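# Set folding table by wall and park utility cart

## Task

Get the folding table standing on its legs next to the wall, with every part of it inside the blue-taped area and nothing crossing the tape; get the utility cart into the yellow-taped bay so that each of its four wheels is within the tape and none rests on it. The coffee table must still be upright when the scene ends, and the robot must not tip over or finish leaning. Anything that stays in place only because the robot is holding or pressing it is not counted as done. A loose object may occasionally get a brief shove from outside.

## Robot and tools

Robot: a Hello Robot Stretch 4, a single-arm mobile manipulator about 1.6 m tall. It has an omni-wheel base (rim within 0.23 m of the base origin), a lift that rides up a mast, an arm that telescopes straight ahead, a three-joint wrist, and a two-finger gripper. Cameras: head_camera (mast top, tilted down and forward; turn the base to look elsewhere), head_left_camera and head_right_camera (fisheyes beside it, aimed more steeply down, showing the base and arm), and wrist_camera (behind the fingers, looking along them, fingertips near the bottom of the image).

Frames: the base frame sits on the floor beneath the base centre, x ahead, y to the left, z up. hand_pose is reported in it, for a point between the fingers 0.015 m back from the tips; with all wrist joints at zero its axes line up with the base frame, and the printed value may be slightly wrong. The odometry frame is where the base frame was when the scene began.

execute_actions(actions, cameras): actions is a list holding one action or none (empty just returns state and images). One action may carry "base", "joints", or both, plus optional "pace" and "contact_limits"; alternatively it carries only {"end_of_arm": "enable_torque"}, which re-powers any wrist or gripper motor that shut itself off. Everything in an action starts at once and may finish at different moments.
- base: a single command per action, each a relative move measured from the base's last reported position. {"translate_m": d} drives straight, forward positive, -2 to 2 m. {"strafe_m": d} slides sideways, left positive, -2 to 2 m. {"rotate_rad": d} spins in place, counter-clockwise (left) positive, -3.2 to 3.2.
- joints: a dictionary of absolute targets keyed by joint name (the arm is one chain, so one set of names). lift_m 0 to 1.2 m; arm_m 0 to 0.55 m extension; wrist_yaw_rad -1.134 to 4.276 (0 points ahead, positive swings left, 3.14 folded back, above 3.4 the arm may block it); wrist_pitch_rad -1.117 to 4.259 (0 level, 1.57 pointing down); wrist_roll_rad -1.117 to 4.259 (0 puts both fingers level, positive turns clockwise as viewed from behind the gripper); gripper_m 0 to 0.08 m finger gap. Done tolerances: lift and arm ±0.004, yaw and roll ±0.02, pitch ±0.05, gripper ±0.002. Targets past a joint's range are clipped and executed with a note; other bad values or unknown keys reject the whole call.
- pace: "slow", "default", "fast", "max"; base speed up to 0.1/0.3/0.4/0.6 m/s and turning up to 1/2/3/4 rad/s. With lift above 0.2 the base is slowed further, down to 0.3 m/s and 1 rad/s at lift 1.2. A single action runs at most 15 s.
- contact_limits: only {"arm_m": value}, 0 (gentlest) to 0.75 (firmest), default 0.5; sets how hard the arm may push before it halts.
- cameras: list from head_camera, head_left_camera, head_right_camera, wrist_camera, all; omitted/null/["all"] gives all, [] gives none.
A part you leave out of an action may still be driving toward an older target without the status showing it. If one call reports a stop, the remaining motion calls in that same reply are skipped.

wait(seconds): 0 to 10 s, commands nothing, returns state and images.
zoom_image(camera, region): region [x0, y0, x1, y1] in pixels of that camera's latest full image, at most 504 by 504, origin at top-left.
finished_scene(scene): ends the current scene (1 or 2) once the last command has been held, reports success, and cannot be reversed. A reply with no tool call ends everything.

Results: base_status and joint_status give each motion's outcome. "done" (for the base: the wheels turned the commanded amount, slip included); "off_target" (stopped short, may still be pushing); "contact_stop_at_<key>" (hit something; that part goes slack, so a lift may sag under load and a base may drift); "limit_stop_at_<name>"; "time_out"; "torque_fault" (a wrist or gripper motor went limp; send enable_torque). "limit_stop_at_tilt" means the lean exceeds 6 degrees: lift, arm and wheels go slack and ignore commands until it recovers. "limit_stop_at_own_body" means a joint neared the robot itself; move it away, not toward. Tilting the gripper up (pitch below -0.2) while rolled (roll below -0.4 or above 4) invites this. At scene start, unfold with lift_m 0.4 and wrist_yaw_rad 0 together. on_its_own lists things not commanded; its "held at" is a target, not a position.
lidar_m: 12 distances in metres, 30-degree sectors, 1st straight ahead, counter-clockwise (4th left, 7th behind, 10th right); "-" is nothing seen or closer than 0.25 m. It sees from about 0.15 m up, catches table tops, misses glass, thin legs and much behind. wrist_depth_mm: 7x7 grid of depths, 100 to 2000 mm, robot body included. base_odometry counts wheel turns (heading -3.142 to 3.142, left positive); a gap above about 0.1 rad between turned_by_wheels and turned_by_imu signals a collision or slip. base_tilt in degrees, forward and right positive, with a fixed offset up to about 1.5. motor_effort in percent, bracket = peak in the last action; wheel_0..2 positive means turning right.

Gripping: command a gap narrower than the object; after the fingers touch, they squeeze only slightly further. "off_target" after closing means something is held; "done" usually means empty. Gripper effort staying beyond about 50 from 0 shuts the motor off and can drop the load; a level gripper carrying over about 2.7 kg faults the wrist.

Cautions: carrying over 1 kg with arm_m above 0.2 while driving or turning, especially at fast paces, can tip the robot, as can steady pushing or pulling with the gripper high or a firm contact limit. Avoid drops, slams, hard collisions, knocking the coffee table over, and leaving items propped by the robot. A base_tilt offset may mean a wheel sits on something. Calibration data for each camera (intrinsics, distortion, T_world_to_cam) is supplied and updated in results when it changes.

Each tool is called after "Request:" as a command line: name --argument value for each argument, lists and objects as JSON in quotes; but a table of rows of numbers goes row by row, as --pt "numbers of a row", without its own name.

## Session

Request:
execute_actions --actions '[]'

Scene clock: 0.00 s.
base_odometry: x=+0.000 y=+0.000 heading=+0.000 (m, m, rad; odometry frame)
turned_by_wheels: +0.000 (rad since the last result)
turned_by_imu: +0.000 (rad since the last result)
base_tilt: forward=-0.2 right=+0.3 (deg)
lidar_m: 1.58 1.40 1.33 1.75 1.69 1.14 0.85 0.86 0.89 0.83 0.79 0.85
base_status: not commanded
joint_positions: lift_m=+0.176 arm_m=+0.001 wrist_yaw_rad=+3.066 wrist_pitch_rad=+0.005 wrist_roll_rad=+0.002 gripper_m=+0.040
joint_status: not commanded
motor_effort: lift_m=+20 arm_m=-1 wrist_yaw_rad=+1 wrist_pitch_rad=-8 wrist_roll_rad=+0 gripper_m=-2 wheel_0=+0 wheel_1=+0 wheel_2=+0 (%)
hand_pose: x=-0.0339 y=+0.1032 z=+0.3532 quat_wxyz=(+0.038, -0.002, +0.001, +0.999) (m; base frame)
wrist_depth_mm: - 143 1042 1229 1430 1708 1499 / - 142 1060 1205 1430 1708 1499 / - 140 1025 1205 1397 1661 1499 / 116 141 1025 1205 1397 1708 1499 / 809 904 1025 1182 1397 1708 1464 / 831 917 1025 1182 1366 1499 1464 / 809 854 122 976 103 1008 991
pictures: head_camera, head_left_camera, head_right_camera, wrist_camera
camera_calibration (this result's frames):
wrist_camera: T_world_to_cam=[[0.108696, 0.994074, -0.00146667, -0.101992], [-0.00331508, -0.00111292, -0.999994, 0.408509], [-0.99407, 0.1087, 0.00317447, 0.103514], [0, 0, 0, 1]] pos_world=[0.11534, 0.0905898, 0.408028]
Images, in order (width x height): head_camera 420x560, head_left_camera 420x672, head_right_camera 420x672, wrist_camera 616x392.

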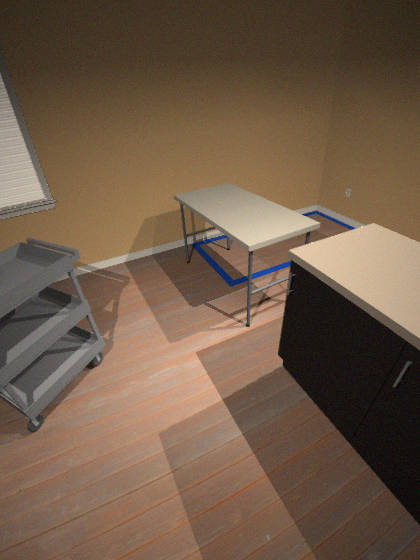

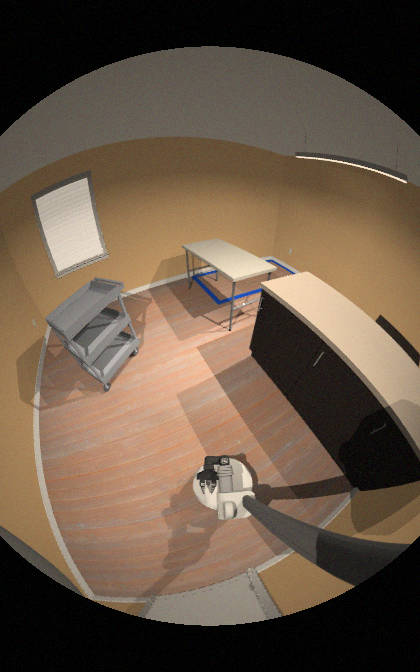

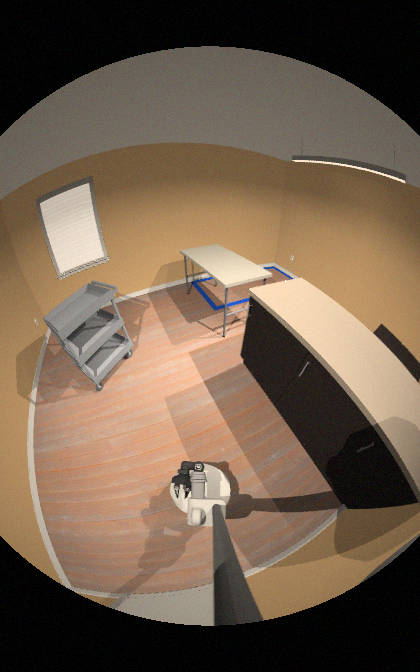

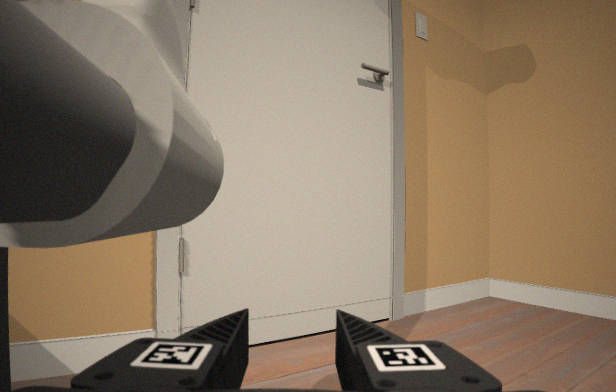

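Request:
execute_actions --actions '[{"base":{"rotate_rad":-1.07}}]' --cameras '[]'

Request:
execute_actions --actions '[{"base":{"translate_m":0.4}}]' --cameras '[]'

Request:
execute_actions --actions '[{"base":{"strafe_m":1.33},"pace":"fast"}]' --cameras '["head_left_camera","head_camera"]'

Scene clock: 14.27 s.
base_odometry: x=+0.000 y=+0.000 heading=-1.070 (m, m, rad; odometry frame)
turned_by_wheels: -1.070 (rad since the last result)
turned_by_imu: -1.063 (rad since the last result)
base_tilt: forward=-0.2 right=+0.3 (deg)
lidar_m: 0.81 0.86 1.23 1.41 1.34 1.76 1.68 1.18 0.85 0.85 0.91 0.85
base_status: done
joint_positions: lift_m=+0.176 arm_m=+0.001 wrist_yaw_rad=+3.066 wrist_pitch_rad=+0.005 wrist_roll_rad=+0.002 gripper_m=+0.040
joint_status: not commanded
motor_effort: lift_m=+20(20) arm_m=-1(1) wrist_yaw_rad=+1(1) wrist_pitch_rad=-9(8) wrist_roll_rad=+0(1) gripper_m=+0(1) wheel_0=+1(6) wheel_1=+1(8) wheel_2=+0(7) (%)
hand_pose: x=-0.0339 y=+0.1033 z=+0.3532 quat_wxyz=(+0.038, -0.002, +0.001, +0.999) (m; base frame)
wrist_depth_mm: - 143 1808 1863 1921 1983 1983 / - 142 1808 1921 1921 1983 1983 / - 140 1808 1983 1983 1983 1921 / 116 141 1863 1808 1921 1921 1983 / 1281 1756 1808 1863 1863 1921 1921 / 1281 1499 1537 1576 1576 1537 1537 / 960 946 122 960 103 991 991
pictures: none
No camera images: the call's "cameras" was empty. Leave "cameras" out to get every camera's image.

Scene clock: 17.07 s.
base_odometry: x=+0.192 y=-0.351 heading=-1.070 (m, m, rad; odometry frame)
turned_by_wheels: +0.000 (rad since the last result)
turned_by_imu: -0.001 (rad since the last result)
base_tilt: forward=-0.2 right=+0.3 (deg)
lidar_m: 0.39 0.44 0.63 1.67 1.54 2.15 2.07 1.19 0.89 0.86 0.57 0.42
base_status: done
joint_positions: lift_m=+0.176 arm_m=+0.001 wrist_yaw_rad=+3.066 wrist_pitch_rad=+0.005 wrist_roll_rad=+0.002 gripper_m=+0.040
joint_status: not commanded
motor_effort: lift_m=+20(20) arm_m=-2(1) wrist_yaw_rad=+0(1) wrist_pitch_rad=-10(8) wrist_roll_rad=+2(0) gripper_m=-2(0) wheel_0=-1(5) wheel_1=-1(6) wheel_2=+0(9) (%)
hand_pose: x=-0.0339 y=+0.1033 z=+0.3532 quat_wxyz=(+0.038, -0.002, +0.001, +0.999) (m; base frame)
wrist_depth_mm: - 143 - - - - - / - 142 - - - - - / - 140 - - - - - / 116 141 - - - - - / 1281 - - - - - - / 1281 1499 1537 1537 1537 1499 1499 / 946 960 122 976 103 1008 976
pictures: none
No camera images: the call's "cameras" was empty. Leave "cameras" out to get every camera's image.

Scene clock: 21.60 s.
base_odometry: x=+1.359 y=+0.288 heading=-1.070 (m, m, rad; odometry frame)
turned_by_wheels: +0.000 (rad since the last result)
turned_by_imu: -0.006 (rad since the last result)
base_tilt: forward=-0.3 right=+0.3 (deg)
lidar_m: 0.48 0.52 0.70 1.51 1.58 0.50 0.62 2.17 2.26 1.68 0.65 0.64
base_status: done
joint_positions: lift_m=+0.176 arm_m=+0.001 wrist_yaw_rad=+3.066 wrist_pitch_rad=+0.005 wrist_roll_rad=+0.002 gripper_m=+0.040
joint_status: not commanded
motor_effort: lift_m=+20(19) arm_m=-2(1) wrist_yaw_rad=+2(1) wrist_pitch_rad=-9(9) wrist_roll_rad=+0(1) gripper_m=-1(1) wheel_0=+1(11) wheel_1=+0(11) wheel_2=-1(1) (%)
hand_pose: x=-0.0339 y=+0.1033 z=+0.3532 quat_wxyz=(+0.038, -0.002, +0.001, +0.999) (m; base frame)
wrist_depth_mm: - 143 - 768 732 - 1921 / - 142 1060 1042 960 - 1921 / - 140 917 1336 707 - 1921 / 116 141 866 1025 715 - 1921 / - - - - - - 1808 / 1397 1464 991 809 715 1205 1499 / 946 960 122 820 103 946 1008
pictures: head_camera, head_left_camera
Images, in order (width x height): head_camera 420x560, head_left_camera 420x672.

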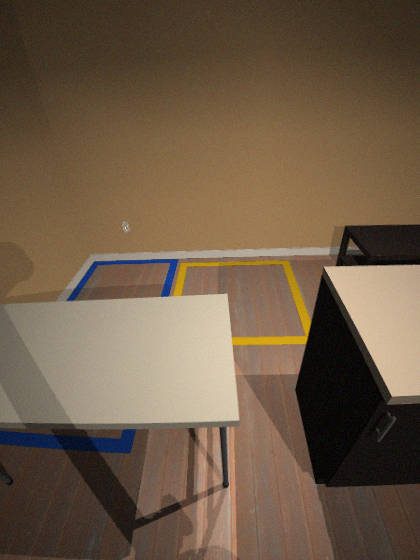

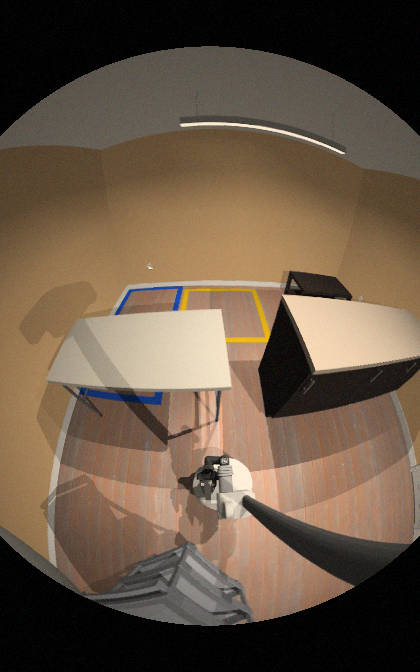

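Same layout; replay.

Request:
execute_actions --actions '[{"base":{"translate_m":0.76},"pace":"slow"}]' --cameras '[]'

Request:
execute_actions --actions '[{"base":{"rotate_rad":0.75},"pace":"slow"}]' --cameras '[]'

Request:
execute_actions --actions '[{"base":{"translate_m":0.76},"pace":"slow"}]' --cameras '[]'

Request:
execute_actions --actions '[{"base":{"strafe_m":-0.4},"pace":"slow"}]' --cameras '[]'

Request:
execute_actions --actions '[{"base":{"translate_m":0.55},"pace":"slow"}]' --cameras '[]'

Request:
execute_actions --actions '[{"base":{"rotate_rad":0.87},"pace":"slow"}]' --cameras '["head_left_camera"]'

Scene clock: 40.23 s.
base_odometry: x=+1.724 y=-0.379 heading=-1.070 (m, m, rad; odometry frame)
turned_by_wheels: +0.000 (rad since the last result)
turned_by_imu: -0.004 (rad since the last result)
base_tilt: forward=-0.2 right=+0.2 (deg)
lidar_m: 0.25 0.25 0.25 0.27 1.55 1.29 1.22 2.97 0.41 0.40 0.43 1.69
base_status: done
joint_positions: lift_m=+0.176 arm_m=+0.001 wrist_yaw_rad=+3.066 wrist_pitch_rad=+0.005 wrist_roll_rad=+0.002 gripper_m=+0.040
joint_status: not commanded
motor_effort: lift_m=+20(20) arm_m=-1(2) wrist_yaw_rad=+2(0) wrist_pitch_rad=-9(9) wrist_roll_rad=+1(1) gripper_m=-2(1) wheel_0=+4(4) wheel_1=+3(6) wheel_2=-3(7) (%)
hand_pose: x=-0.0339 y=+0.1033 z=+0.3532 quat_wxyz=(+0.038, -0.002, +0.001, +0.999) (m; base frame)
wrist_depth_mm: - 143 - - - - 1863 / - 142 - - - - 1808 / - 140 1708 1921 - - 1808 / 116 141 1661 - - - 1863 / - - - - - - 1863 / 1430 1464 1499 1464 1576 1499 1499 / 976 946 122 976 103 991 991
pictures: none
No camera images: the call's "cameras" was empty. Leave "cameras" out to get every camera's image.

Scene clock: 42.23 s.
base_odometry: x=+1.724 y=-0.379 heading=-0.320 (m, m, rad; odometry frame)
turned_by_wheels: +0.750 (rad since the last result)
turned_by_imu: +0.744 (rad since the last result)
base_tilt: forward=-0.2 right=+0.4 (deg)
lidar_m: 0.25 0.25 0.45 1.72 1.21 1.51 0.49 0.41 0.41 0.48 0.25 0.25
base_status: done
joint_positions: lift_m=+0.176 arm_m=+0.001 wrist_yaw_rad=+3.066 wrist_pitch_rad=+0.005 wrist_roll_rad=+0.002 gripper_m=+0.040
joint_status: not commanded
motor_effort: lift_m=+20(20) arm_m=-2(2) wrist_yaw_rad=+1(0) wrist_pitch_rad=-9(9) wrist_roll_rad=+1(2) gripper_m=-1(1) wheel_0=+0(4) wheel_1=+1(3) wheel_2=+1(8) (%)
hand_pose: x=-0.0339 y=+0.1033 z=+0.3532 quat_wxyz=(+0.038, -0.002, +0.001, +0.999) (m; base frame)
wrist_depth_mm: - 143 - - - - - / - 142 - - - - - / - 140 - - - - - / 116 141 - - - - - / 455 554 - - - - - / 477 564 1537 1537 1576 1537 1308 / 480 517 122 976 103 1008 991
pictures: none
No camera images: the call's "cameras" was empty. Leave "cameras" out to get every camera's image.

Scene clock: 51.13 s.
base_odometry: x=+2.445 y=-0.618 heading=-0.320 (m, m, rad; odometry frame)
turned_by_wheels: +0.000 (rad since the last result)
turned_by_imu: -0.004 (rad since the last result)
base_tilt: forward=-0.2 right=+0.3 (deg)
lidar_m: 0.25 0.25 0.25 0.25 1.97 1.79 1.11 1.00 1.78 0.25 0.25 0.25
base_status: done
joint_positions: lift_m=+0.176 arm_m=+0.001 wrist_yaw_rad=+3.066 wrist_pitch_rad=+0.005 wrist_roll_rad=+0.002 gripper_m=+0.040
joint_status: not commanded
motor_effort: lift_m=+20(20) arm_m=-2(2) wrist_yaw_rad=+2(0) wrist_pitch_rad=-9(9) wrist_roll_rad=+2(0) gripper_m=-2(0) wheel_0=+1(5) wheel_1=+4(6) wheel_2=-7(10) (%)
hand_pose: x=-0.0339 y=+0.1033 z=+0.3532 quat_wxyz=(+0.038, -0.002, +0.001, +0.999) (m; base frame)
wrist_depth_mm: - 143 - - - - - / - 142 - - - - - / - 140 - - - 1983 - / 116 140 - - - - - / 917 1078 - - - - - / 960 1118 1308 1576 1537 1537 1499 / 904 976 122 991 103 1025 991
pictures: none
No camera images: the call's "cameras" was empty. Leave "cameras" out to get every camera's image.

Scene clock: 56.27 s.
base_odometry: x=+2.319 y=-0.997 heading=-0.320 (m, m, rad; odometry frame)
turned_by_wheels: +0.000 (rad since the last result)
turned_by_imu: +0.000 (rad since the last result)
base_tilt: forward=-0.2 right=+0.3 (deg)
lidar_m: 0.25 0.25 0.25 0.25 0.27 2.01 0.85 1.03 1.41 1.31 0.25 0.25
base_status: done
joint_positions: lift_m=+0.176 arm_m=+0.001 wrist_yaw_rad=+3.066 wrist_pitch_rad=+0.005 wrist_roll_rad=+0.002 gripper_m=+0.040
joint_status: not commanded
motor_effort: lift_m=+20(20) arm_m=-1(2) wrist_yaw_rad=+2(0) wrist_pitch_rad=-10(9) wrist_roll_rad=+1(1) gripper_m=-2(1) wheel_0=+6(11) wheel_1=-6(10) wheel_2=+1(6) (%)
hand_pose: x=-0.0339 y=+0.1033 z=+0.3532 quat_wxyz=(+0.038, -0.002, +0.001, +0.999) (m; base frame)
wrist_depth_mm: - 143 - - - - - / - 142 1025 1430 - - - / - 140 1025 1336 - - - / 116 140 1025 1308 - - - / 1499 1098 1042 1281 - - - / 1397 1160 1008 1308 1576 1499 1499 / 946 976 122 960 104 1008 991
pictures: none
No camera images: the call's "cameras" was empty. Leave "cameras" out to get every camera's image.

Scene clock: 63.07 s.
base_odometry: x=+2.841 y=-1.170 heading=-0.320 (m, m, rad; odometry frame)
turned_by_wheels: +0.000 (rad since the last result)
turned_by_imu: -0.003 (rad since the last result)
base_tilt: forward=-0.1 right=+0.3 (deg)
lidar_m: 0.25 0.25 0.25 0.25 0.25 0.27 1.38 1.79 1.45 0.26 0.25 0.25
base_status: done
joint_positions: lift_m=+0.176 arm_m=+0.001 wrist_yaw_rad=+3.066 wrist_pitch_rad=+0.005 wrist_roll_rad=+0.002 gripper_m=+0.040
joint_status: not commanded
motor_effort: lift_m=+20(20) arm_m=-1(1) wrist_yaw_rad=+0(1) wrist_pitch_rad=-9(9) wrist_roll_rad=+1(1) gripper_m=-1(1) wheel_0=+4(7) wheel_1=+3(4) wheel_2=-7(10) (%)
hand_pose: x=-0.0339 y=+0.1033 z=+0.3532 quat_wxyz=(+0.038, -0.002, +0.001, +0.999) (m; base frame)
wrist_depth_mm: - 143 - - - - 574 / - 142 - - - - - / - 140 1537 1983 - - - / 115 141 1537 1983 - - - / - 1921 1618 - - - - / 1366 1464 1537 1576 1537 1537 1499 / 960 960 122 960 103 1008 976
pictures: none
No camera images: the call's "cameras" was empty. Leave "cameras" out to get every camera's image.

Scene clock: 65.20 s.
base_odometry: x=+2.841 y=-1.170 heading=+0.550 (m, m, rad; odometry frame)
turned_by_wheels: +0.870 (rad since the last result)
turned_by_imu: +0.861 (rad since the last result)
base_tilt: forward=-0.2 right=+0.3 (deg)
lidar_m: 0.25 0.25 0.25 0.29 1.40 1.39 1.75 0.95 0.25 0.25 0.25 0.25
base_status: done
joint_positions: lift_m=+0.176 arm_m=+0.001 wrist_yaw_rad=+3.066 wrist_pitch_rad=+0.005 wrist_roll_rad=+0.002 gripper_m=+0.040
joint_status: not commanded
motor_effort: lift_m=+20(20) arm_m=-2(2) wrist_yaw_rad=+0(2) wrist_pitch_rad=-9(9) wrist_roll_rad=+0(0) gripper_m=-1(1) wheel_0=+0(5) wheel_1=+0(2) wheel_2=-4(9) (%)
hand_pose: x=-0.0339 y=+0.1033 z=+0.3532 quat_wxyz=(+0.038, -0.002, +0.001, +0.999) (m; base frame)
wrist_depth_mm: - 143 - - - - - / - 142 - - - - 1229 / - 140 - - - 1576 1205 / 116 141 1921 - - 1537 1229 / 1042 1618 - - - 1576 1229 / 1118 1464 1537 1576 1576 1366 1205 / 946 976 122 976 103 1008 991
pictures: head_left_camera
Images, in order (width x height): head_left_camera 420x672.

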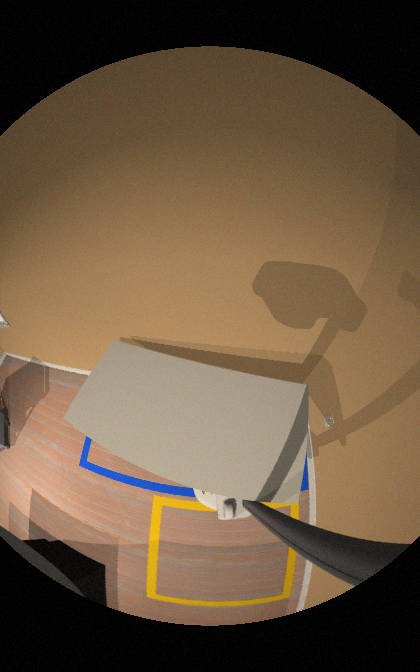

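Request:
execute_actions --actions '[{"base":{"translate_m":0.2},"pace":"slow"}]' --cameras '[]'

Request:
execute_actions --actions '[{"base":{"translate_m":-0.9}}]' --cameras '[]'

Request:
execute_actions --actions '[{"base":{"strafe_m":0.78},"joints":{"wrist_yaw_rad":0,"lift_m":0.3,"gripper_m":0.08}}]'

Scene clock: 83.37 s.
base_odometry: x=+3.011 y=-1.066 heading=+0.550 (m, m, rad; odometry frame)
turned_by_wheels: +0.000 (rad since the last result)
turned_by_imu: -0.002 (rad since the last result)
base_tilt: forward=-0.2 right=+0.3 (deg)
lidar_m: 0.25 0.25 0.25 0.25 1.68 1.54 1.98 0.98 0.25 0.25 0.25 0.25
base_status: done
joint_positions: lift_m=+0.176 arm_m=+0.001 wrist_yaw_rad=+3.066 wrist_pitch_rad=+0.005 wrist_roll_rad=+0.002 gripper_m=+0.040
joint_status: not commanded
motor_effort: lift_m=+20(20) arm_m=-1(1) wrist_yaw_rad=+2(0) wrist_pitch_rad=-8(9) wrist_roll_rad=+0(0) gripper_m=-2(1) wheel_0=+3(5) wheel_1=+2(1) wheel_2=-7(11) (%)
hand_pose: x=-0.0339 y=+0.1033 z=+0.3532 quat_wxyz=(+0.038, -0.002, +0.001, +0.999) (m; base frame)
wrist_depth_mm: - 143 - - - - - / - 142 - - - - - / - 140 - - - 1576 1397 / 116 141 - - - 1576 1464 / 1078 1661 - - - 1537 1430 / 1138 1464 1537 1576 1576 1397 1366 / 931 960 122 960 103 1008 991
pictures: none
No camera images: the call's "cameras" was empty. Leave "cameras" out to get every camera's image.

Scene clock: 87.87 s.
base_odometry: x=+2.244 y=-1.536 heading=+0.550 (m, m, rad; odometry frame)
turned_by_wheels: +0.000 (rad since the last result)
turned_by_imu: -0.001 (rad since the last result)
base_tilt: forward=-0.1 right=+0.3 (deg)
lidar_m: 0.84 0.92 2.44 1.10 1.00 1.50 1.05 0.90 0.67 0.66 0.71 0.83
base_status: done
joint_positions: lift_m=+0.176 arm_m=+0.001 wrist_yaw_rad=+3.066 wrist_pitch_rad=+0.005 wrist_roll_rad=+0.002 gripper_m=+0.040
joint_status: not commanded
motor_effort: lift_m=+20(20) arm_m=-2(1) wrist_yaw_rad=-1(1) wrist_pitch_rad=-9(10) wrist_roll_rad=+1(1) gripper_m=-1(0) wheel_0=-1(5) wheel_1=+1(4) wheel_2=-1(9) (%)
hand_pose: x=-0.0339 y=+0.1033 z=+0.3532 quat_wxyz=(+0.038, -0.002, +0.001, +0.999) (m; base frame)
wrist_depth_mm: - 143 - - - - - / - 142 - - - - 1229 / - 140 - - - 1708 1205 / 116 141 1182 - - 1756 1205 / 976 1397 - - - 1708 1205 / 1078 1308 1308 1255 1537 1464 1138 / 946 991 122 976 103 1025 1008
pictures: none
No camera images: the call's "cameras" was empty. Leave "cameras" out to get every camera's image.

Scene clock: 91.80 s.
base_odometry: x=+1.836 y=-0.871 heading=+0.550 (m, m, rad; odometry frame)
turned_by_wheels: +0.000 (rad since the last result)
turned_by_imu: -0.004 (rad since the last result)
base_tilt: forward=-0.1 right=+0.2 (deg)
lidar_m: 0.96 1.75 1.69 1.79 0.40 0.34 1.15 1.21 1.47 1.43 1.20 0.96
base_status: done
joint_positions: lift_m=+0.300 arm_m=+0.001 wrist_yaw_rad=+0.000 wrist_pitch_rad=+0.005 wrist_roll_rad=+0.002 gripper_m=+0.080
joint_status: all done
motor_effort: lift_m=+22(25) arm_m=-1(1) wrist_yaw_rad=-1(7) wrist_pitch_rad=-8(9) wrist_roll_rad=+1(1) gripper_m=+1(2) wheel_0=+0(7) wheel_1=+0(6) wheel_2=+0(1) (%)
hand_pose: x=+0.3843 y=-0.0873 z=+0.4770 quat_wxyz=(+1.000, +0.001, +0.002, +0.000) (m; base frame)
wrist_depth_mm: 1576 1464 1464 1499 1430 1397 1397 / 1537 1499 1464 1430 1397 1397 1397 / 1499 1499 1464 931 917 878 842 / 1499 1499 1430 1397 1397 1397 1366 / 1499 1464 1464 1430 1430 1366 1366 / 1464 1464 1430 1397 1430 1366 1336 / - 105 1118 1255 135 110 1281
pictures: head_camera, head_left_camera, head_right_camera, wrist_camera
camera_calibration (this result's frames):
wrist_camera: T_world_to_cam=[[-0.0327631, -0.999462, -0.00146448, -0.077539], [0.00321972, 0.00135971, -0.999994, 0.531216], [0.999458, -0.0327676, 0.00317344, -0.238946], [0, 0, 0, 1]] pos_world=[0.234565, -0.0860492, 0.531858]
Images, in order (width x height): head_camera 420x560, head_left_camera 420x672, head_right_camera 420x672, wrist_camera 616x392.

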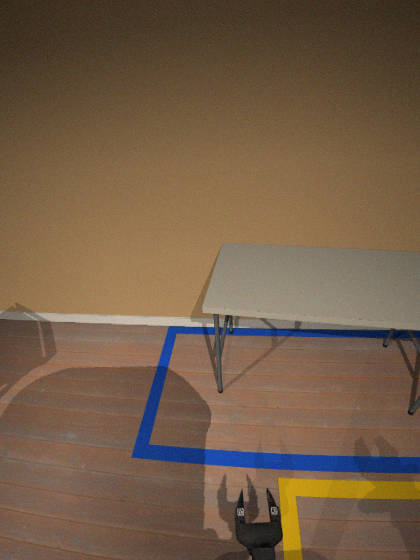

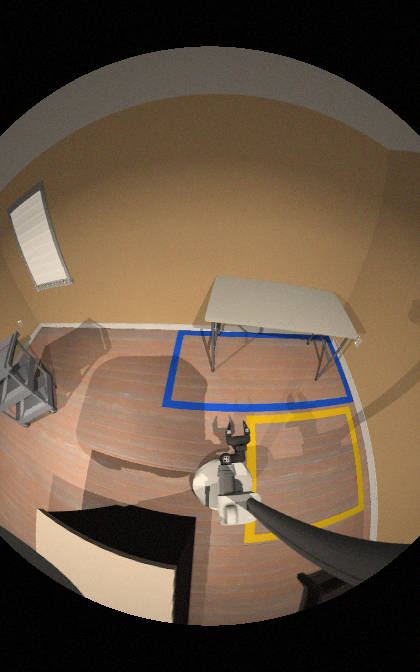

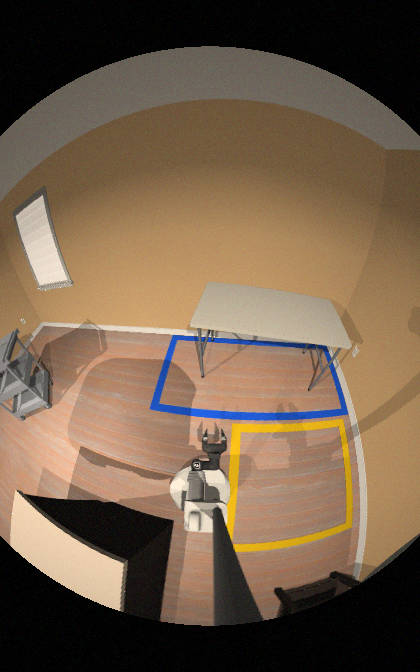

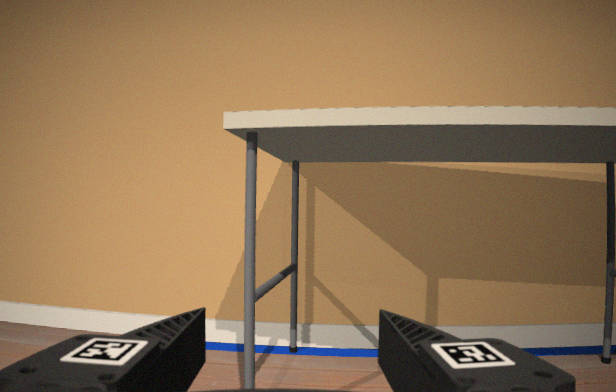

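Request:
execute_actions --actions '[{"base":{"strafe_m":0.095},"joints":{"arm_m":0.5}}]' --cameras '[]'

Request:
execute_actions --actions '[{"base":{"translate_m":0.21},"pace":"slow"}]' --cameras '["wrist_camera"]'

Request:
execute_actions --actions '[{"joints":{"gripper_m":0}}]' --cameras '[]'

Request:
execute_actions --actions '[{"joints":{"arm_m":0.33},"pace":"slow"}]' --cameras '[]'

Request:
execute_actions --actions '[{"joints":{"gripper_m":0.08}}]' --cameras '[]'

Request:
execute_actions --actions '[{"joints":{"arm_m":0}}]' --cameras '[]'

Request:
execute_actions --actions '[{"joints":{"wrist_yaw_rad":-0.6,"wrist_pitch_rad":0.4}}]'

Scene clock: 106.57 s.
base_odometry: x=+1.787 y=-0.790 heading=+0.550 (m, m, rad; odometry frame)
turned_by_wheels: +0.000 (rad since the last result)
turned_by_imu: -0.002 (rad since the last result)
base_tilt: forward=-0.2 right=+0.3 (deg)
lidar_m: 1.00 1.72 1.64 1.71 0.39 0.30 0.53 1.25 1.54 1.50 1.22 1.00
base_status: done
joint_positions: lift_m=+0.300 arm_m=+0.499 wrist_yaw_rad=+0.000 wrist_pitch_rad=+0.004 wrist_roll_rad=+0.002 gripper_m=+0.080
joint_status: all done
motor_effort: lift_m=+22(22) arm_m=+4(4) wrist_yaw_rad=+0(2) wrist_pitch_rad=-9(9) wrist_roll_rad=+2(1) gripper_m=+1(1) wheel_0=+0(7) wheel_1=-1(7) wheel_2=+0(0) (%)
hand_pose: x=+0.8828 y=-0.0874 z=+0.4770 quat_wxyz=(+1.000, +0.001, +0.002, +0.000) (m; base frame)
wrist_depth_mm: 991 960 946 345 357 343 343 / 976 976 931 469 504 488 473 / 976 960 960 842 904 891 878 / 976 946 917 931 917 891 878 / 960 960 917 904 904 878 866 / 960 946 917 904 904 866 878 / - 105 917 539 136 110 878
pictures: none
No camera images: the call's "cameras" was empty. Leave "cameras" out to get every camera's image.

Scene clock: 109.93 s.
base_odometry: x=+1.966 y=-0.680 heading=+0.550 (m, m, rad; odometry frame)
turned_by_wheels: +0.000 (rad since the last result)
turned_by_imu: -0.001 (rad since the last result)
base_tilt: forward=-0.1 right=+0.3 (deg)
lidar_m: 0.79 1.51 1.70 1.58 0.66 0.50 0.50 1.43 1.59 1.53 0.94 0.79
base_status: done
joint_positions: lift_m=+0.300 arm_m=+0.499 wrist_yaw_rad=+0.000 wrist_pitch_rad=+0.004 wrist_roll_rad=+0.002 gripper_m=+0.080
joint_status: not commanded
motor_effort: lift_m=+22(22) arm_m=+4(4) wrist_yaw_rad=+0(0) wrist_pitch_rad=-9(9) wrist_roll_rad=+1(2) gripper_m=+1(2) wheel_0=+0(4) wheel_1=+0(4) wheel_2=-1(4) (%)
hand_pose: x=+0.8828 y=-0.0874 z=+0.4770 quat_wxyz=(+1.000, +0.001, +0.002, +0.000) (m; base frame)
wrist_depth_mm: 759 741 124 347 355 343 345 / 759 741 121 473 512 488 473 / 759 741 120 699 699 683 683 / 741 723 119 707 699 691 683 / 750 723 118 707 683 676 676 / 741 732 117 699 699 676 668 / - 105 117 699 136 110 661
pictures: wrist_camera
camera_calibration (this result's frames):
wrist_camera: T_world_to_cam=[[-0.0331202, -0.99945, -0.00146561, -0.0609659], [0.00324276, 0.00135894, -0.999994, 0.529596], [0.999446, -0.0331247, 0.00319597, -0.737205], [0, 0, 0, 1]] pos_world=[0.73306, -0.0860718, 0.531859]
Images, in order (width x height): wrist_camera 616x392.

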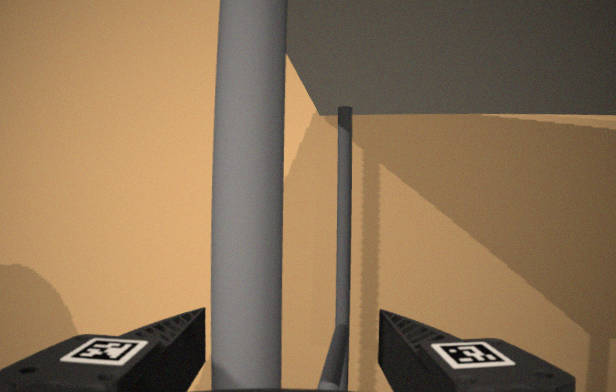

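Scene clock: 111.07 s.
base_odometry: x=+1.966 y=-0.680 heading=+0.552 (m, m, rad; odometry frame)
turned_by_wheels: +0.003 (rad since the last result)
turned_by_imu: +0.003 (rad since the last result)
base_tilt: forward=-0.2 right=+0.3 (deg)
lidar_m: 0.79 1.53 1.68 1.58 0.66 0.50 0.50 1.43 1.58 1.54 0.98 0.78
base_status: not commanded
joint_positions: lift_m=+0.300 arm_m=+0.499 wrist_yaw_rad=+0.011 wrist_pitch_rad=+0.004 wrist_roll_rad=+0.002 gripper_m=+0.028
joint_status: gripper_m off_target (ended at +0.028, target +0.000)
on_its_own: gripper_m is held at +0.027, not at your +0.000, by its contact guard: the fingers met something; wrist_yaw_rad is at rest, and its effort (-31) is outside its rest range (-13 to +13)
motor_effort: lift_m=+22(22) arm_m=+4(4) wrist_yaw_rad=-31(34) wrist_pitch_rad=-8(8) wrist_roll_rad=+0(1) gripper_m=-12(17) wheel_0=+16(16) wheel_1=+7(7) wheel_2=+10(10) (%)
hand_pose: x=+0.8838 y=-0.0851 z=+0.4771 quat_wxyz=(+1.000, +0.001, +0.002, +0.006) (m; base frame)
wrist_depth_mm: 768 750 741 119 353 343 347 / 768 759 732 119 508 492 477 / 759 759 732 118 691 683 676 / 768 741 715 118 691 676 661 / 759 732 715 118 691 676 661 / 741 741 715 117 683 676 654 / 741 741 110 115 107 668 654
pictures: none
No camera images: the call's "cameras" was empty. Leave "cameras" out to get every camera's image.

Scene clock: 114.03 s.
base_odometry: x=+1.966 y=-0.680 heading=+0.549 (m, m, rad; odometry frame)
turned_by_wheels: -0.003 (rad since the last result)
turned_by_imu: -0.004 (rad since the last result)
base_tilt: forward=-0.2 right=+0.2 (deg)
lidar_m: 0.78 1.50 1.72 1.57 0.66 0.50 0.50 1.44 1.57 1.52 0.99 0.80
base_status: not commanded
joint_positions: lift_m=+0.300 arm_m=+0.331 wrist_yaw_rad=+0.000 wrist_pitch_rad=+0.004 wrist_roll_rad=+0.002 gripper_m=+0.027
joint_status: all done
on_its_own: gripper_m is held at +0.027, not at your +0.000, by its contact guard: the fingers met something
motor_effort: lift_m=+22(22) arm_m=-5(11) wrist_yaw_rad=-1(33) wrist_pitch_rad=-8(8) wrist_roll_rad=+1(1) gripper_m=-4(13) wheel_0=-1(16) wheel_1=+0(7) wheel_2=-1(11) (%)
hand_pose: x=+0.7144 y=-0.0874 z=+0.4771 quat_wxyz=(+1.000, +0.001, +0.002, +0.000) (m; base frame)
wrist_depth_mm: 931 946 917 324 353 342 343 / 946 931 904 430 504 488 473 / 931 904 904 715 854 842 820 / 917 904 891 798 866 842 842 / 917 891 904 798 854 842 842 / 917 904 891 788 854 842 831 / 931 904 109 285 107 842 831
pictures: none
No camera images: the call's "cameras" was empty. Leave "cameras" out to get every camera's image.

Scene clock: 115.20 s.
base_odometry: x=+1.966 y=-0.680 heading=+0.549 (m, m, rad; odometry frame)
turned_by_wheels: +0.000 (rad since the last result)
turned_by_imu: +0.000 (rad since the last result)
base_tilt: forward=-0.1 right=+0.3 (deg)
lidar_m: 0.78 1.53 1.72 1.58 0.66 0.51 0.48 1.43 1.58 1.55 1.02 0.79
base_status: not commanded
joint_positions: lift_m=+0.300 arm_m=+0.331 wrist_yaw_rad=+0.000 wrist_pitch_rad=+0.004 wrist_roll_rad=+0.002 gripper_m=+0.080
joint_status: all done
motor_effort: lift_m=+22(22) arm_m=-4(5) wrist_yaw_rad=+0(1) wrist_pitch_rad=-8(8) wrist_roll_rad=+1(1) gripper_m=+1(5) wheel_0=+0(0) wheel_1=+0(0) wheel_2=-1(1) (%)
hand_pose: x=+0.7144 y=-0.0874 z=+0.4771 quat_wxyz=(+1.000, +0.001, +0.002, +0.000) (m; base frame)
wrist_depth_mm: 946 960 904 325 351 342 343 / 931 931 904 430 504 488 480 / 931 931 904 707 854 842 831 / 931 904 891 809 866 842 842 / 917 917 891 798 866 842 831 / 917 917 878 878 854 831 842 / - 105 866 661 136 110 831
pictures: none
No camera images: the call's "cameras" was empty. Leave "cameras" out to get every camera's image.

Scene clock: 117.30 s.
base_odometry: x=+1.966 y=-0.680 heading=+0.549 (m, m, rad; odometry frame)
turned_by_wheels: +0.000 (rad since the last result)
turned_by_imu: -0.001 (rad since the last result)
base_tilt: forward=-0.2 right=+0.3 (deg)
lidar_m: 0.79 1.50 1.71 1.56 0.67 0.49 0.50 1.44 1.59 1.55 0.99 0.81
base_status: not commanded
joint_positions: lift_m=+0.300 arm_m=+0.001 wrist_yaw_rad=+0.000 wrist_pitch_rad=+0.005 wrist_roll_rad=+0.002 gripper_m=+0.080
joint_status: all done
motor_effort: lift_m=+22(22) arm_m=-4(7) wrist_yaw_rad=+1(1) wrist_pitch_rad=-9(8) wrist_roll_rad=+2(1) gripper_m=+0(0) wheel_0=-1(1) wheel_1=-1(1) wheel_2=-1(1) (%)
hand_pose: x=+0.3848 y=-0.0874 z=+0.4770 quat_wxyz=(+1.000, +0.001, +0.002, +0.000) (m; base frame)
wrist_depth_mm: 1281 1281 1255 1229 1205 1205 1205 / 1281 1308 1229 621 609 539 564 / 1281 1255 1229 946 891 891 831 / 1281 1255 1229 1229 1205 1160 1182 / 1281 1281 1205 1205 1182 1205 1138 / 1255 1255 1229 1182 1160 1138 1118 / - 105 1205 1138 136 110 1118
pictures: none
No camera images: the call's "cameras" was empty. Leave "cameras" out to get every camera's image.

Scene clock: 118.20 s.
base_odometry: x=+1.966 y=-0.680 heading=+0.549 (m, m, rad; odometry frame)
turned_by_wheels: +0.000 (rad since the last result)
turned_by_imu: +0.000 (rad since the last result)
base_tilt: forward=-0.2 right=+0.3 (deg)
lidar_m: 0.78 1.51 1.73 1.59 0.67 0.51 0.49 1.40 1.57 1.54 0.99 0.80
base_status: not commanded
joint_positions: lift_m=+0.300 arm_m=+0.001 wrist_yaw_rad=-0.599 wrist_pitch_rad=+0.402 wrist_roll_rad=+0.002 gripper_m=+0.080
joint_status: all done
motor_effort: lift_m=+22(22) arm_m=-4(5) wrist_yaw_rad=+1(7) wrist_pitch_rad=-7(7) wrist_roll_rad=+1(2) gripper_m=+2(0) wheel_0=-1(1) wheel_1=-1(0) wheel_2=-1(1) (%)
hand_pose: x=+0.2844 y=-0.1826 z=+0.3947 quat_wxyz=(+0.936, +0.060, +0.190, -0.290) (m; base frame)
wrist_depth_mm: 931 1025 1160 1336 1499 1537 1229 / 976 1098 1205 1430 1661 1537 1308 / 991 1118 1308 1499 1661 1576 1336 / 1042 1182 1308 1430 1499 1464 1281 / 917 991 1008 1025 1078 1042 1042 / 707 759 778 809 798 798 788 / - 105 634 654 136 110 661
pictures: head_camera, head_left_camera, head_right_camera, wrist_camera
camera_calibration (this result's frames):
wrist_camera: T_world_to_cam=[[-0.589585, -0.807624, 0.0115226, 0.0120932], [-0.316574, 0.217935, -0.923193, 0.549538], [0.743082, -0.547948, -0.384164, -0.0101762], [0, 0, 0, 1]] pos_world=[0.188661, -0.115573, 0.503281]
Images, in order (width x height): head_camera 420x560, head_left_camera 420x672, head_right_camera 420x672, wrist_camera 616x392.

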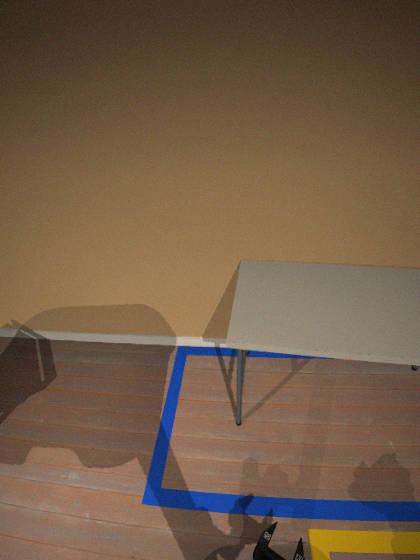

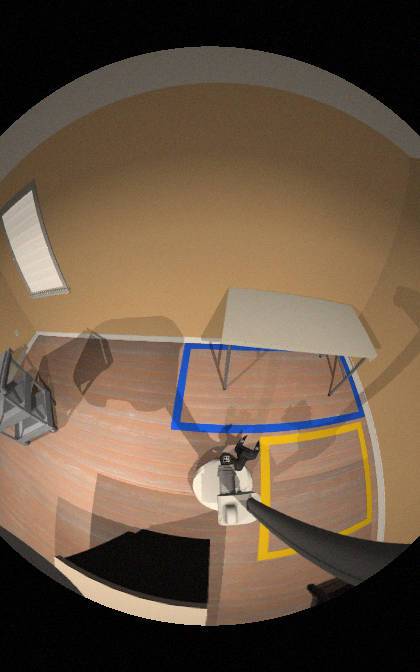

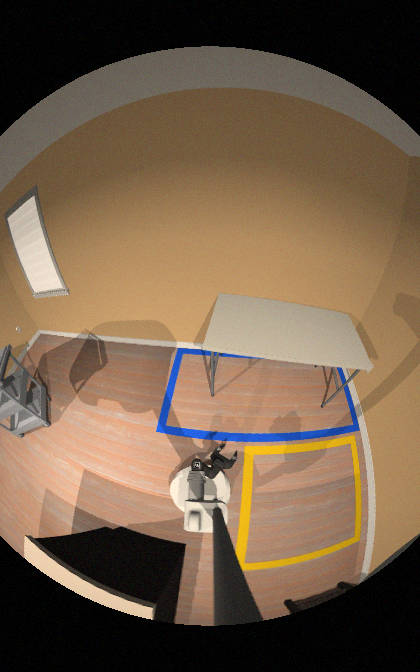

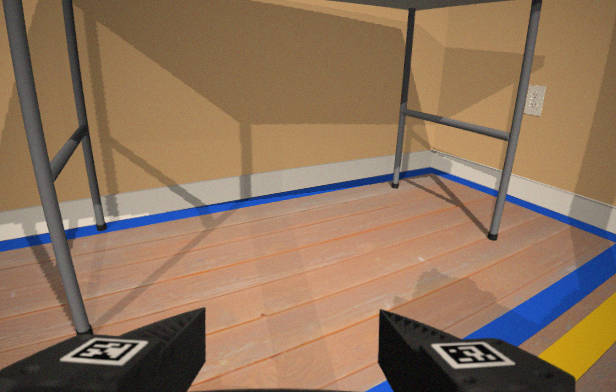

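Request:
execute_actions --actions '[{"base":{"strafe_m":-0.45},"joints":{"arm_m":0.2,"wrist_yaw_rad":0,"wrist_pitch_rad":0,"wrist_roll_rad":1.57,"lift_m":0.548}}]' --cameras '["wrist_camera"]'

Request:
execute_actions --actions '[{"joints":{"arm_m":0.41},"pace":"slow"}]' --cameras '[]'

Request:
execute_actions --actions '[{"joints":{"gripper_m":0}}]' --cameras '[]'

Request:
execute_actions --actions '[{"joints":{"arm_m":0.27},"pace":"slow"}]' --cameras '["head_camera","head_right_camera"]'

Scene clock: 132.57 s.
base_odometry: x=+2.201 y=-1.064 heading=+0.549 (m, m, rad; odometry frame)
turned_by_wheels: +0.000 (rad since the last result)
turned_by_imu: +0.000 (rad since the last result)
base_tilt: forward=-0.2 right=+0.2 (deg)
lidar_m: 0.70 0.80 2.19 2.03 0.76 0.79 1.28 1.32 1.12 1.09 0.88 0.72
base_status: done
joint_positions: lift_m=+0.548 arm_m=+0.199 wrist_yaw_rad=+0.000 wrist_pitch_rad=+0.003 wrist_roll_rad=+1.570 gripper_m=+0.080
joint_status: all done
motor_effort: lift_m=+23(24) arm_m=+4(3) wrist_yaw_rad=+0(11) wrist_pitch_rad=-10(16) wrist_roll_rad=+3(8) gripper_m=+1(2) wheel_0=-1(7) wheel_1=+0(8) wheel_2=-1(2) (%)
hand_pose: x=+0.5828 y=-0.0874 z=+0.7253 quat_wxyz=(+0.708, +0.707, +0.001, -0.001) (m; base frame)
wrist_depth_mm: 931 917 946 264 946 960 946 / 931 931 931 270 960 976 960 / 931 946 960 276 960 960 960 / 946 960 960 282 976 991 960 / 946 960 976 289 991 1008 976 / 960 960 976 297 976 1008 960 / - 106 991 301 136 110 931
pictures: wrist_camera
camera_calibration (this result's frames):
wrist_camera: T_world_to_cam=[[-0.0363002, -0.00210166, -0.999339, 0.742212], [0.00756834, 0.999969, -0.0023779, 0.140011], [0.999312, -0.00764966, -0.0362832, -0.407226], [0, 0, 0, 1]] pos_world=[0.432829, -0.141561, 0.727279]
Images, in order (width x height): wrist_camera 616x392.

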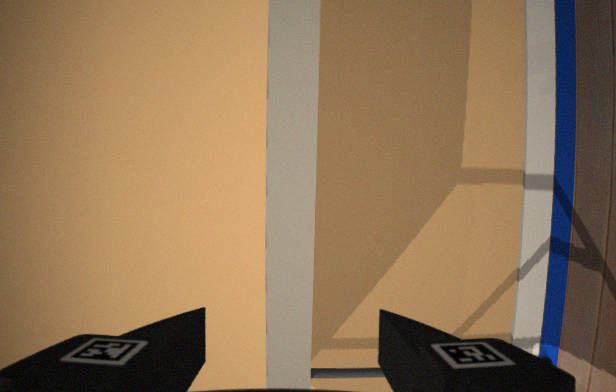

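Scene clock: 135.93 s.
base_odometry: x=+2.201 y=-1.064 heading=+0.549 (m, m, rad; odometry frame)
turned_by_wheels: +0.000 (rad since the last result)
turned_by_imu: -0.001 (rad since the last result)
base_tilt: forward=-0.2 right=+0.4 (deg)
lidar_m: 0.71 0.81 2.16 2.05 0.74 0.81 1.28 1.35 1.13 1.09 0.88 0.71
base_status: not commanded
joint_positions: lift_m=+0.548 arm_m=+0.409 wrist_yaw_rad=+0.000 wrist_pitch_rad=+0.003 wrist_roll_rad=+1.570 gripper_m=+0.080
joint_status: all done
motor_effort: lift_m=+23(23) arm_m=+4(6) wrist_yaw_rad=+0(1) wrist_pitch_rad=-10(9) wrist_roll_rad=+1(2) gripper_m=+1(1) wheel_0=-1(1) wheel_1=+0(0) wheel_2=-1(1) (%)
hand_pose: x=+0.7928 y=-0.0874 z=+0.7253 quat_wxyz=(+0.708, +0.707, +0.001, -0.001) (m; base frame)
wrist_depth_mm: 715 723 - - 750 750 750 / 723 723 - - 741 750 750 / 732 732 - - 750 768 768 / 732 741 - - 750 768 778 / 741 750 - - 768 778 768 / 750 750 - - 768 778 788 / - 105 - - 135 110 788
pictures: none
No camera images: the call's "cameras" was empty. Leave "cameras" out to get every camera's image.

Scene clock: 137.07 s.
base_odometry: x=+2.201 y=-1.064 heading=+0.549 (m, m, rad; odometry frame)
turned_by_wheels: +0.000 (rad since the last result)
turned_by_imu: +0.000 (rad since the last result)
base_tilt: forward=-0.2 right=+0.3 (deg)
lidar_m: 0.72 0.80 2.17 2.02 0.75 0.79 1.28 1.33 1.12 1.10 0.88 0.70
base_status: not commanded
joint_positions: lift_m=+0.548 arm_m=+0.409 wrist_yaw_rad=+0.000 wrist_pitch_rad=-0.002 wrist_roll_rad=+1.573 gripper_m=+0.037
joint_status: gripper_m off_target (ended at +0.037, target +0.000)
on_its_own: gripper_m is held at +0.031, not at your +0.000, by its contact guard: the fingers met something
motor_effort: lift_m=+20(23) arm_m=+4(5) wrist_yaw_rad=+1(1) wrist_pitch_rad=+4(9) wrist_roll_rad=-8(12) gripper_m=-42(58) wheel_0=+0(1) wheel_1=-1(1) wheel_2=-1(1) (%)
hand_pose: x=+0.7929 y=-0.0874 z=+0.7265 quat_wxyz=(+0.706, +0.708, -0.001, +0.001) (m; base frame)
wrist_depth_mm: 723 723 - - 741 732 750 / 715 741 - - 750 750 768 / 741 741 - - 741 750 750 / 750 741 - - 768 759 788 / 750 750 - - 768 759 768 / 759 759 - - 778 778 778 / 759 750 - - 106 788 788
pictures: none
No camera images: the call's "cameras" was empty. Leave "cameras" out to get every camera's image.

Scene clock: 139.73 s.
base_odometry: x=+2.201 y=-1.064 heading=+0.549 (m, m, rad; odometry frame)
turned_by_wheels: +0.000 (rad since the last result)
turned_by_imu: -0.001 (rad since the last result)
base_tilt: forward=-0.1 right=+0.3 (deg)
lidar_m: 0.58 0.62 2.15 2.03 0.75 0.80 1.30 1.34 1.13 1.09 0.73 0.59
base_status: not commanded
joint_positions: lift_m=+0.548 arm_m=+0.272 wrist_yaw_rad=+0.008 wrist_pitch_rad=-0.001 wrist_roll_rad=+1.572 gripper_m=+0.037
joint_status: all done
on_its_own: gripper_m is held at +0.031, not at your +0.000, by its contact guard: the fingers met something; wrist_yaw_rad is at rest, and its effort (-20) is outside its rest range (-13 to +13)
motor_effort: lift_m=+20(20) arm_m=-9(7) wrist_yaw_rad=-20(22) wrist_pitch_rad=+3(4) wrist_roll_rad=-7(8) gripper_m=-40(42) wheel_0=-3(4) wheel_1=-3(3) wheel_2=+5(5) (%)
hand_pose: x=+0.6558 y=-0.0858 z=+0.7264 quat_wxyz=(+0.707, +0.708, +0.002, +0.003) (m; base frame)
wrist_depth_mm: 842 866 - - 878 866 878 / 842 866 - - 878 891 878 / 866 878 - - 891 904 891 / 866 878 - - 904 904 891 / 878 891 - - 917 917 904 / 904 891 - - 917 917 904 / 917 891 - - 106 931 917
pictures: head_camera, head_right_camera
Images, in order (width x height): head_camera 420x560, head_right_camera 420x672.

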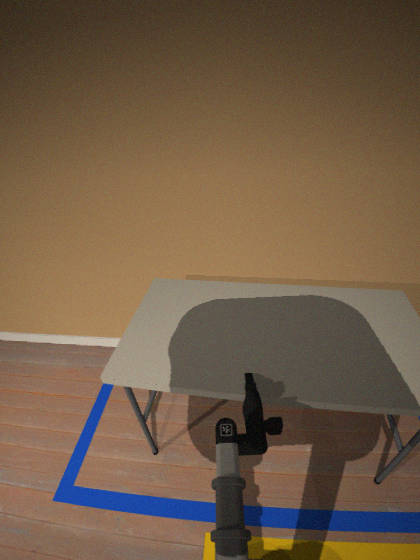

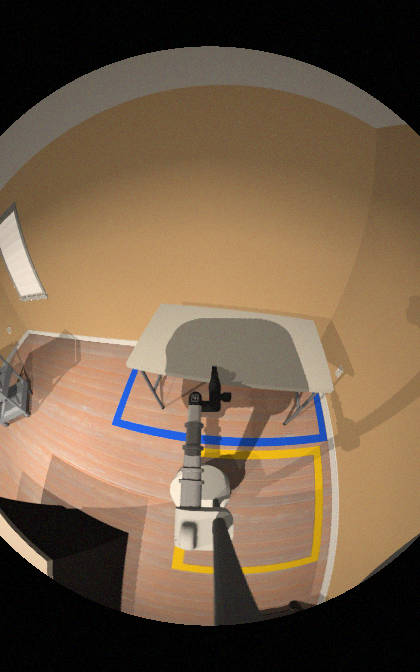

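Request:
execute_actions --actions '[{"joints":{"gripper_m":0.08}}]' --cameras '[]'

Request:
execute_actions --actions '[{"joints":{"arm_m":0}}]' --cameras '[]'

Request:
execute_actions --actions '[{"base":{"rotate_rad":1.6},"joints":{"wrist_roll_rad":0,"lift_m":0.47}}]' --cameras '[]'

Request:
execute_actions --actions '[{"base":{"translate_m":1.5},"pace":"fast"}]' --cameras '["head_left_camera","head_camera"]'

Scene clock: 154.77 s.
base_odometry: x=+2.201 y=-1.064 heading=+0.549 (m, m, rad; odometry frame)
turned_by_wheels: +0.000 (rad since the last result)
turned_by_imu: -0.001 (rad since the last result)
base_tilt: forward=-0.1 right=+0.3 (deg)
lidar_m: 0.59 0.65 2.18 2.04 0.74 0.80 1.29 1.34 1.13 1.10 0.72 0.59
base_status: not commanded
joint_positions: lift_m=+0.548 arm_m=+0.271 wrist_yaw_rad=+0.001 wrist_pitch_rad=+0.002 wrist_roll_rad=+1.571 gripper_m=+0.080
joint_status: all done
motor_effort: lift_m=+20(20) arm_m=-5(9) wrist_yaw_rad=-2(22) wrist_pitch_rad=-8(8) wrist_roll_rad=-2(6) gripper_m=+2(45) wheel_0=+1(3) wheel_1=-1(3) wheel_2=+0(5) (%)
hand_pose: x=+0.6544 y=-0.0873 z=+0.7257 quat_wxyz=(+0.707, +0.707, +0.001, -0.001) (m; base frame)
wrist_depth_mm: 854 854 - - 891 891 878 / 866 866 - - 891 891 878 / 866 866 - - 904 891 891 / 866 878 - - 904 891 904 / 878 891 - - 917 917 917 / 878 904 - - 904 917 904 / - 106 - - 134 110 917
pictures: none
No camera images: the call's "cameras" was empty. Leave "cameras" out to get every camera's image.

Scene clock: 156.70 s.
base_odometry: x=+2.201 y=-1.064 heading=+0.549 (m, m, rad; odometry frame)
turned_by_wheels: +0.000 (rad since the last result)
turned_by_imu: -0.001 (rad since the last result)
base_tilt: forward=-0.1 right=+0.3 (deg)
lidar_m: 0.57 0.63 2.17 2.02 0.73 0.80 1.26 1.32 1.14 1.07 0.72 0.58
base_status: not commanded
joint_positions: lift_m=+0.548 arm_m=+0.001 wrist_yaw_rad=+0.000 wrist_pitch_rad=+0.003 wrist_roll_rad=+1.571 gripper_m=+0.080
joint_status: all done
motor_effort: lift_m=+20(20) arm_m=-4(5) wrist_yaw_rad=+1(1) wrist_pitch_rad=-9(9) wrist_roll_rad=-2(0) gripper_m=+1(1) wheel_0=+0(1) wheel_1=-1(1) wheel_2=+0(0) (%)
hand_pose: x=+0.3848 y=-0.0874 z=+0.7255 quat_wxyz=(+0.707, +0.707, +0.001, -0.001) (m; base frame)
wrist_depth_mm: 1138 1138 1160 1118 1160 1182 960 / 1138 1160 1138 1160 1160 1138 960 / 1138 1160 1160 1160 1160 1182 960 / 1118 1138 1160 1182 1182 1182 976 / 1160 1160 1182 1182 1205 1205 976 / 1182 1160 1160 1182 1182 1205 946 / - 105 1205 960 136 110 931
pictures: none
No camera images: the call's "cameras" was empty. Leave "cameras" out to get every camera's image.

Scene clock: 158.77 s.
base_odometry: x=+2.201 y=-1.064 heading=+2.150 (m, m, rad; odometry frame)
turned_by_wheels: +1.600 (rad since the last result)
turned_by_imu: +1.587 (rad since the last result)
base_tilt: forward=-0.2 right=+0.3 (deg)
lidar_m: 2.06 0.75 0.85 1.29 1.36 1.12 1.07 0.73 0.57 0.58 0.66 2.19
base_status: done
joint_positions: lift_m=+0.470 arm_m=+0.001 wrist_yaw_rad=+0.000 wrist_pitch_rad=+0.003 wrist_roll_rad=+0.001 gripper_m=+0.080
joint_status: all done
motor_effort: lift_m=+16(18) arm_m=-5(5) wrist_yaw_rad=+1(1) wrist_pitch_rad=-9(9) wrist_roll_rad=-1(5) gripper_m=+1(1) wheel_0=+1(7) wheel_1=+1(6) wheel_2=+1(6) (%)
hand_pose: x=+0.3849 y=-0.0874 z=+0.6479 quat_wxyz=(+1.000, +0.000, +0.001, +0.000) (m; base frame)
wrist_depth_mm: - - - - - - - / - - - - - - - / 715 - - - - - - / 732 - - - - - - / 732 - - - - - - / 723 - - - - - - / - 105 1618 1708 136 110 1618
pictures: none
No camera images: the call's "cameras" was empty. Leave "cameras" out to get every camera's image.

Scene clock: 163.87 s.
base_odometry: x=+1.380 y=+0.192 heading=+2.149 (m, m, rad; odometry frame)
turned_by_wheels: +0.000 (rad since the last result)
turned_by_imu: -0.001 (rad since the last result)
base_tilt: forward=-0.2 right=+0.3 (deg)
lidar_m: 0.80 2.33 2.19 1.02 0.51 0.57 2.13 1.31 1.56 1.57 0.91 0.59
base_status: done
joint_positions: lift_m=+0.470 arm_m=+0.001 wrist_yaw_rad=+0.000 wrist_pitch_rad=+0.003 wrist_roll_rad=+0.001 gripper_m=+0.080
joint_status: not commanded
motor_effort: lift_m=+16(16) arm_m=-4(4) wrist_yaw_rad=+1(2) wrist_pitch_rad=-9(8) wrist_roll_rad=-2(1) gripper_m=+1(1) wheel_0=-2(7) wheel_1=-1(7) wheel_2=+1(11) (%)
hand_pose: x=+0.3848 y=-0.0874 z=+0.6478 quat_wxyz=(+1.000, +0.000, +0.001, +0.000) (m; base frame)
wrist_depth_mm: - - - - 1983 1921 1808 / - - - 1921 - 418 342 / - - - 778 535 418 342 / - - - - 1921 1863 1808 / - - - - 1921 1863 1808 / - - 1983 809 866 831 741 / - 105 1576 1576 136 110 -
pictures: head_camera, head_left_camera
Images, in order (width x height): head_camera 420x560, head_left_camera 420x672.

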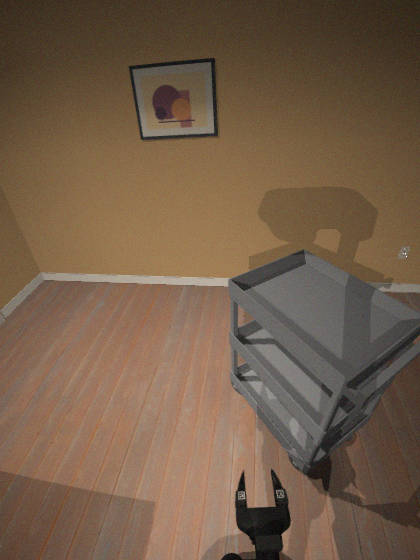

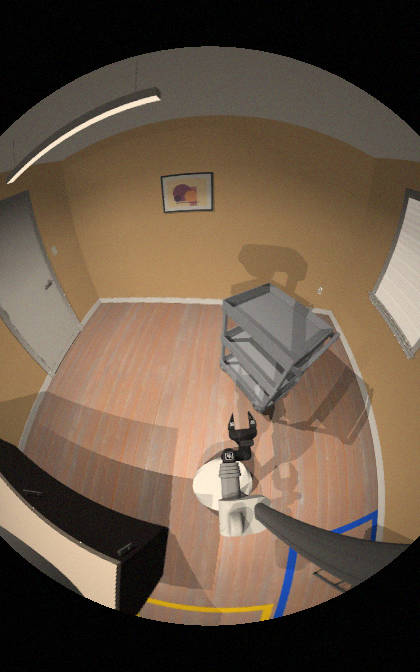

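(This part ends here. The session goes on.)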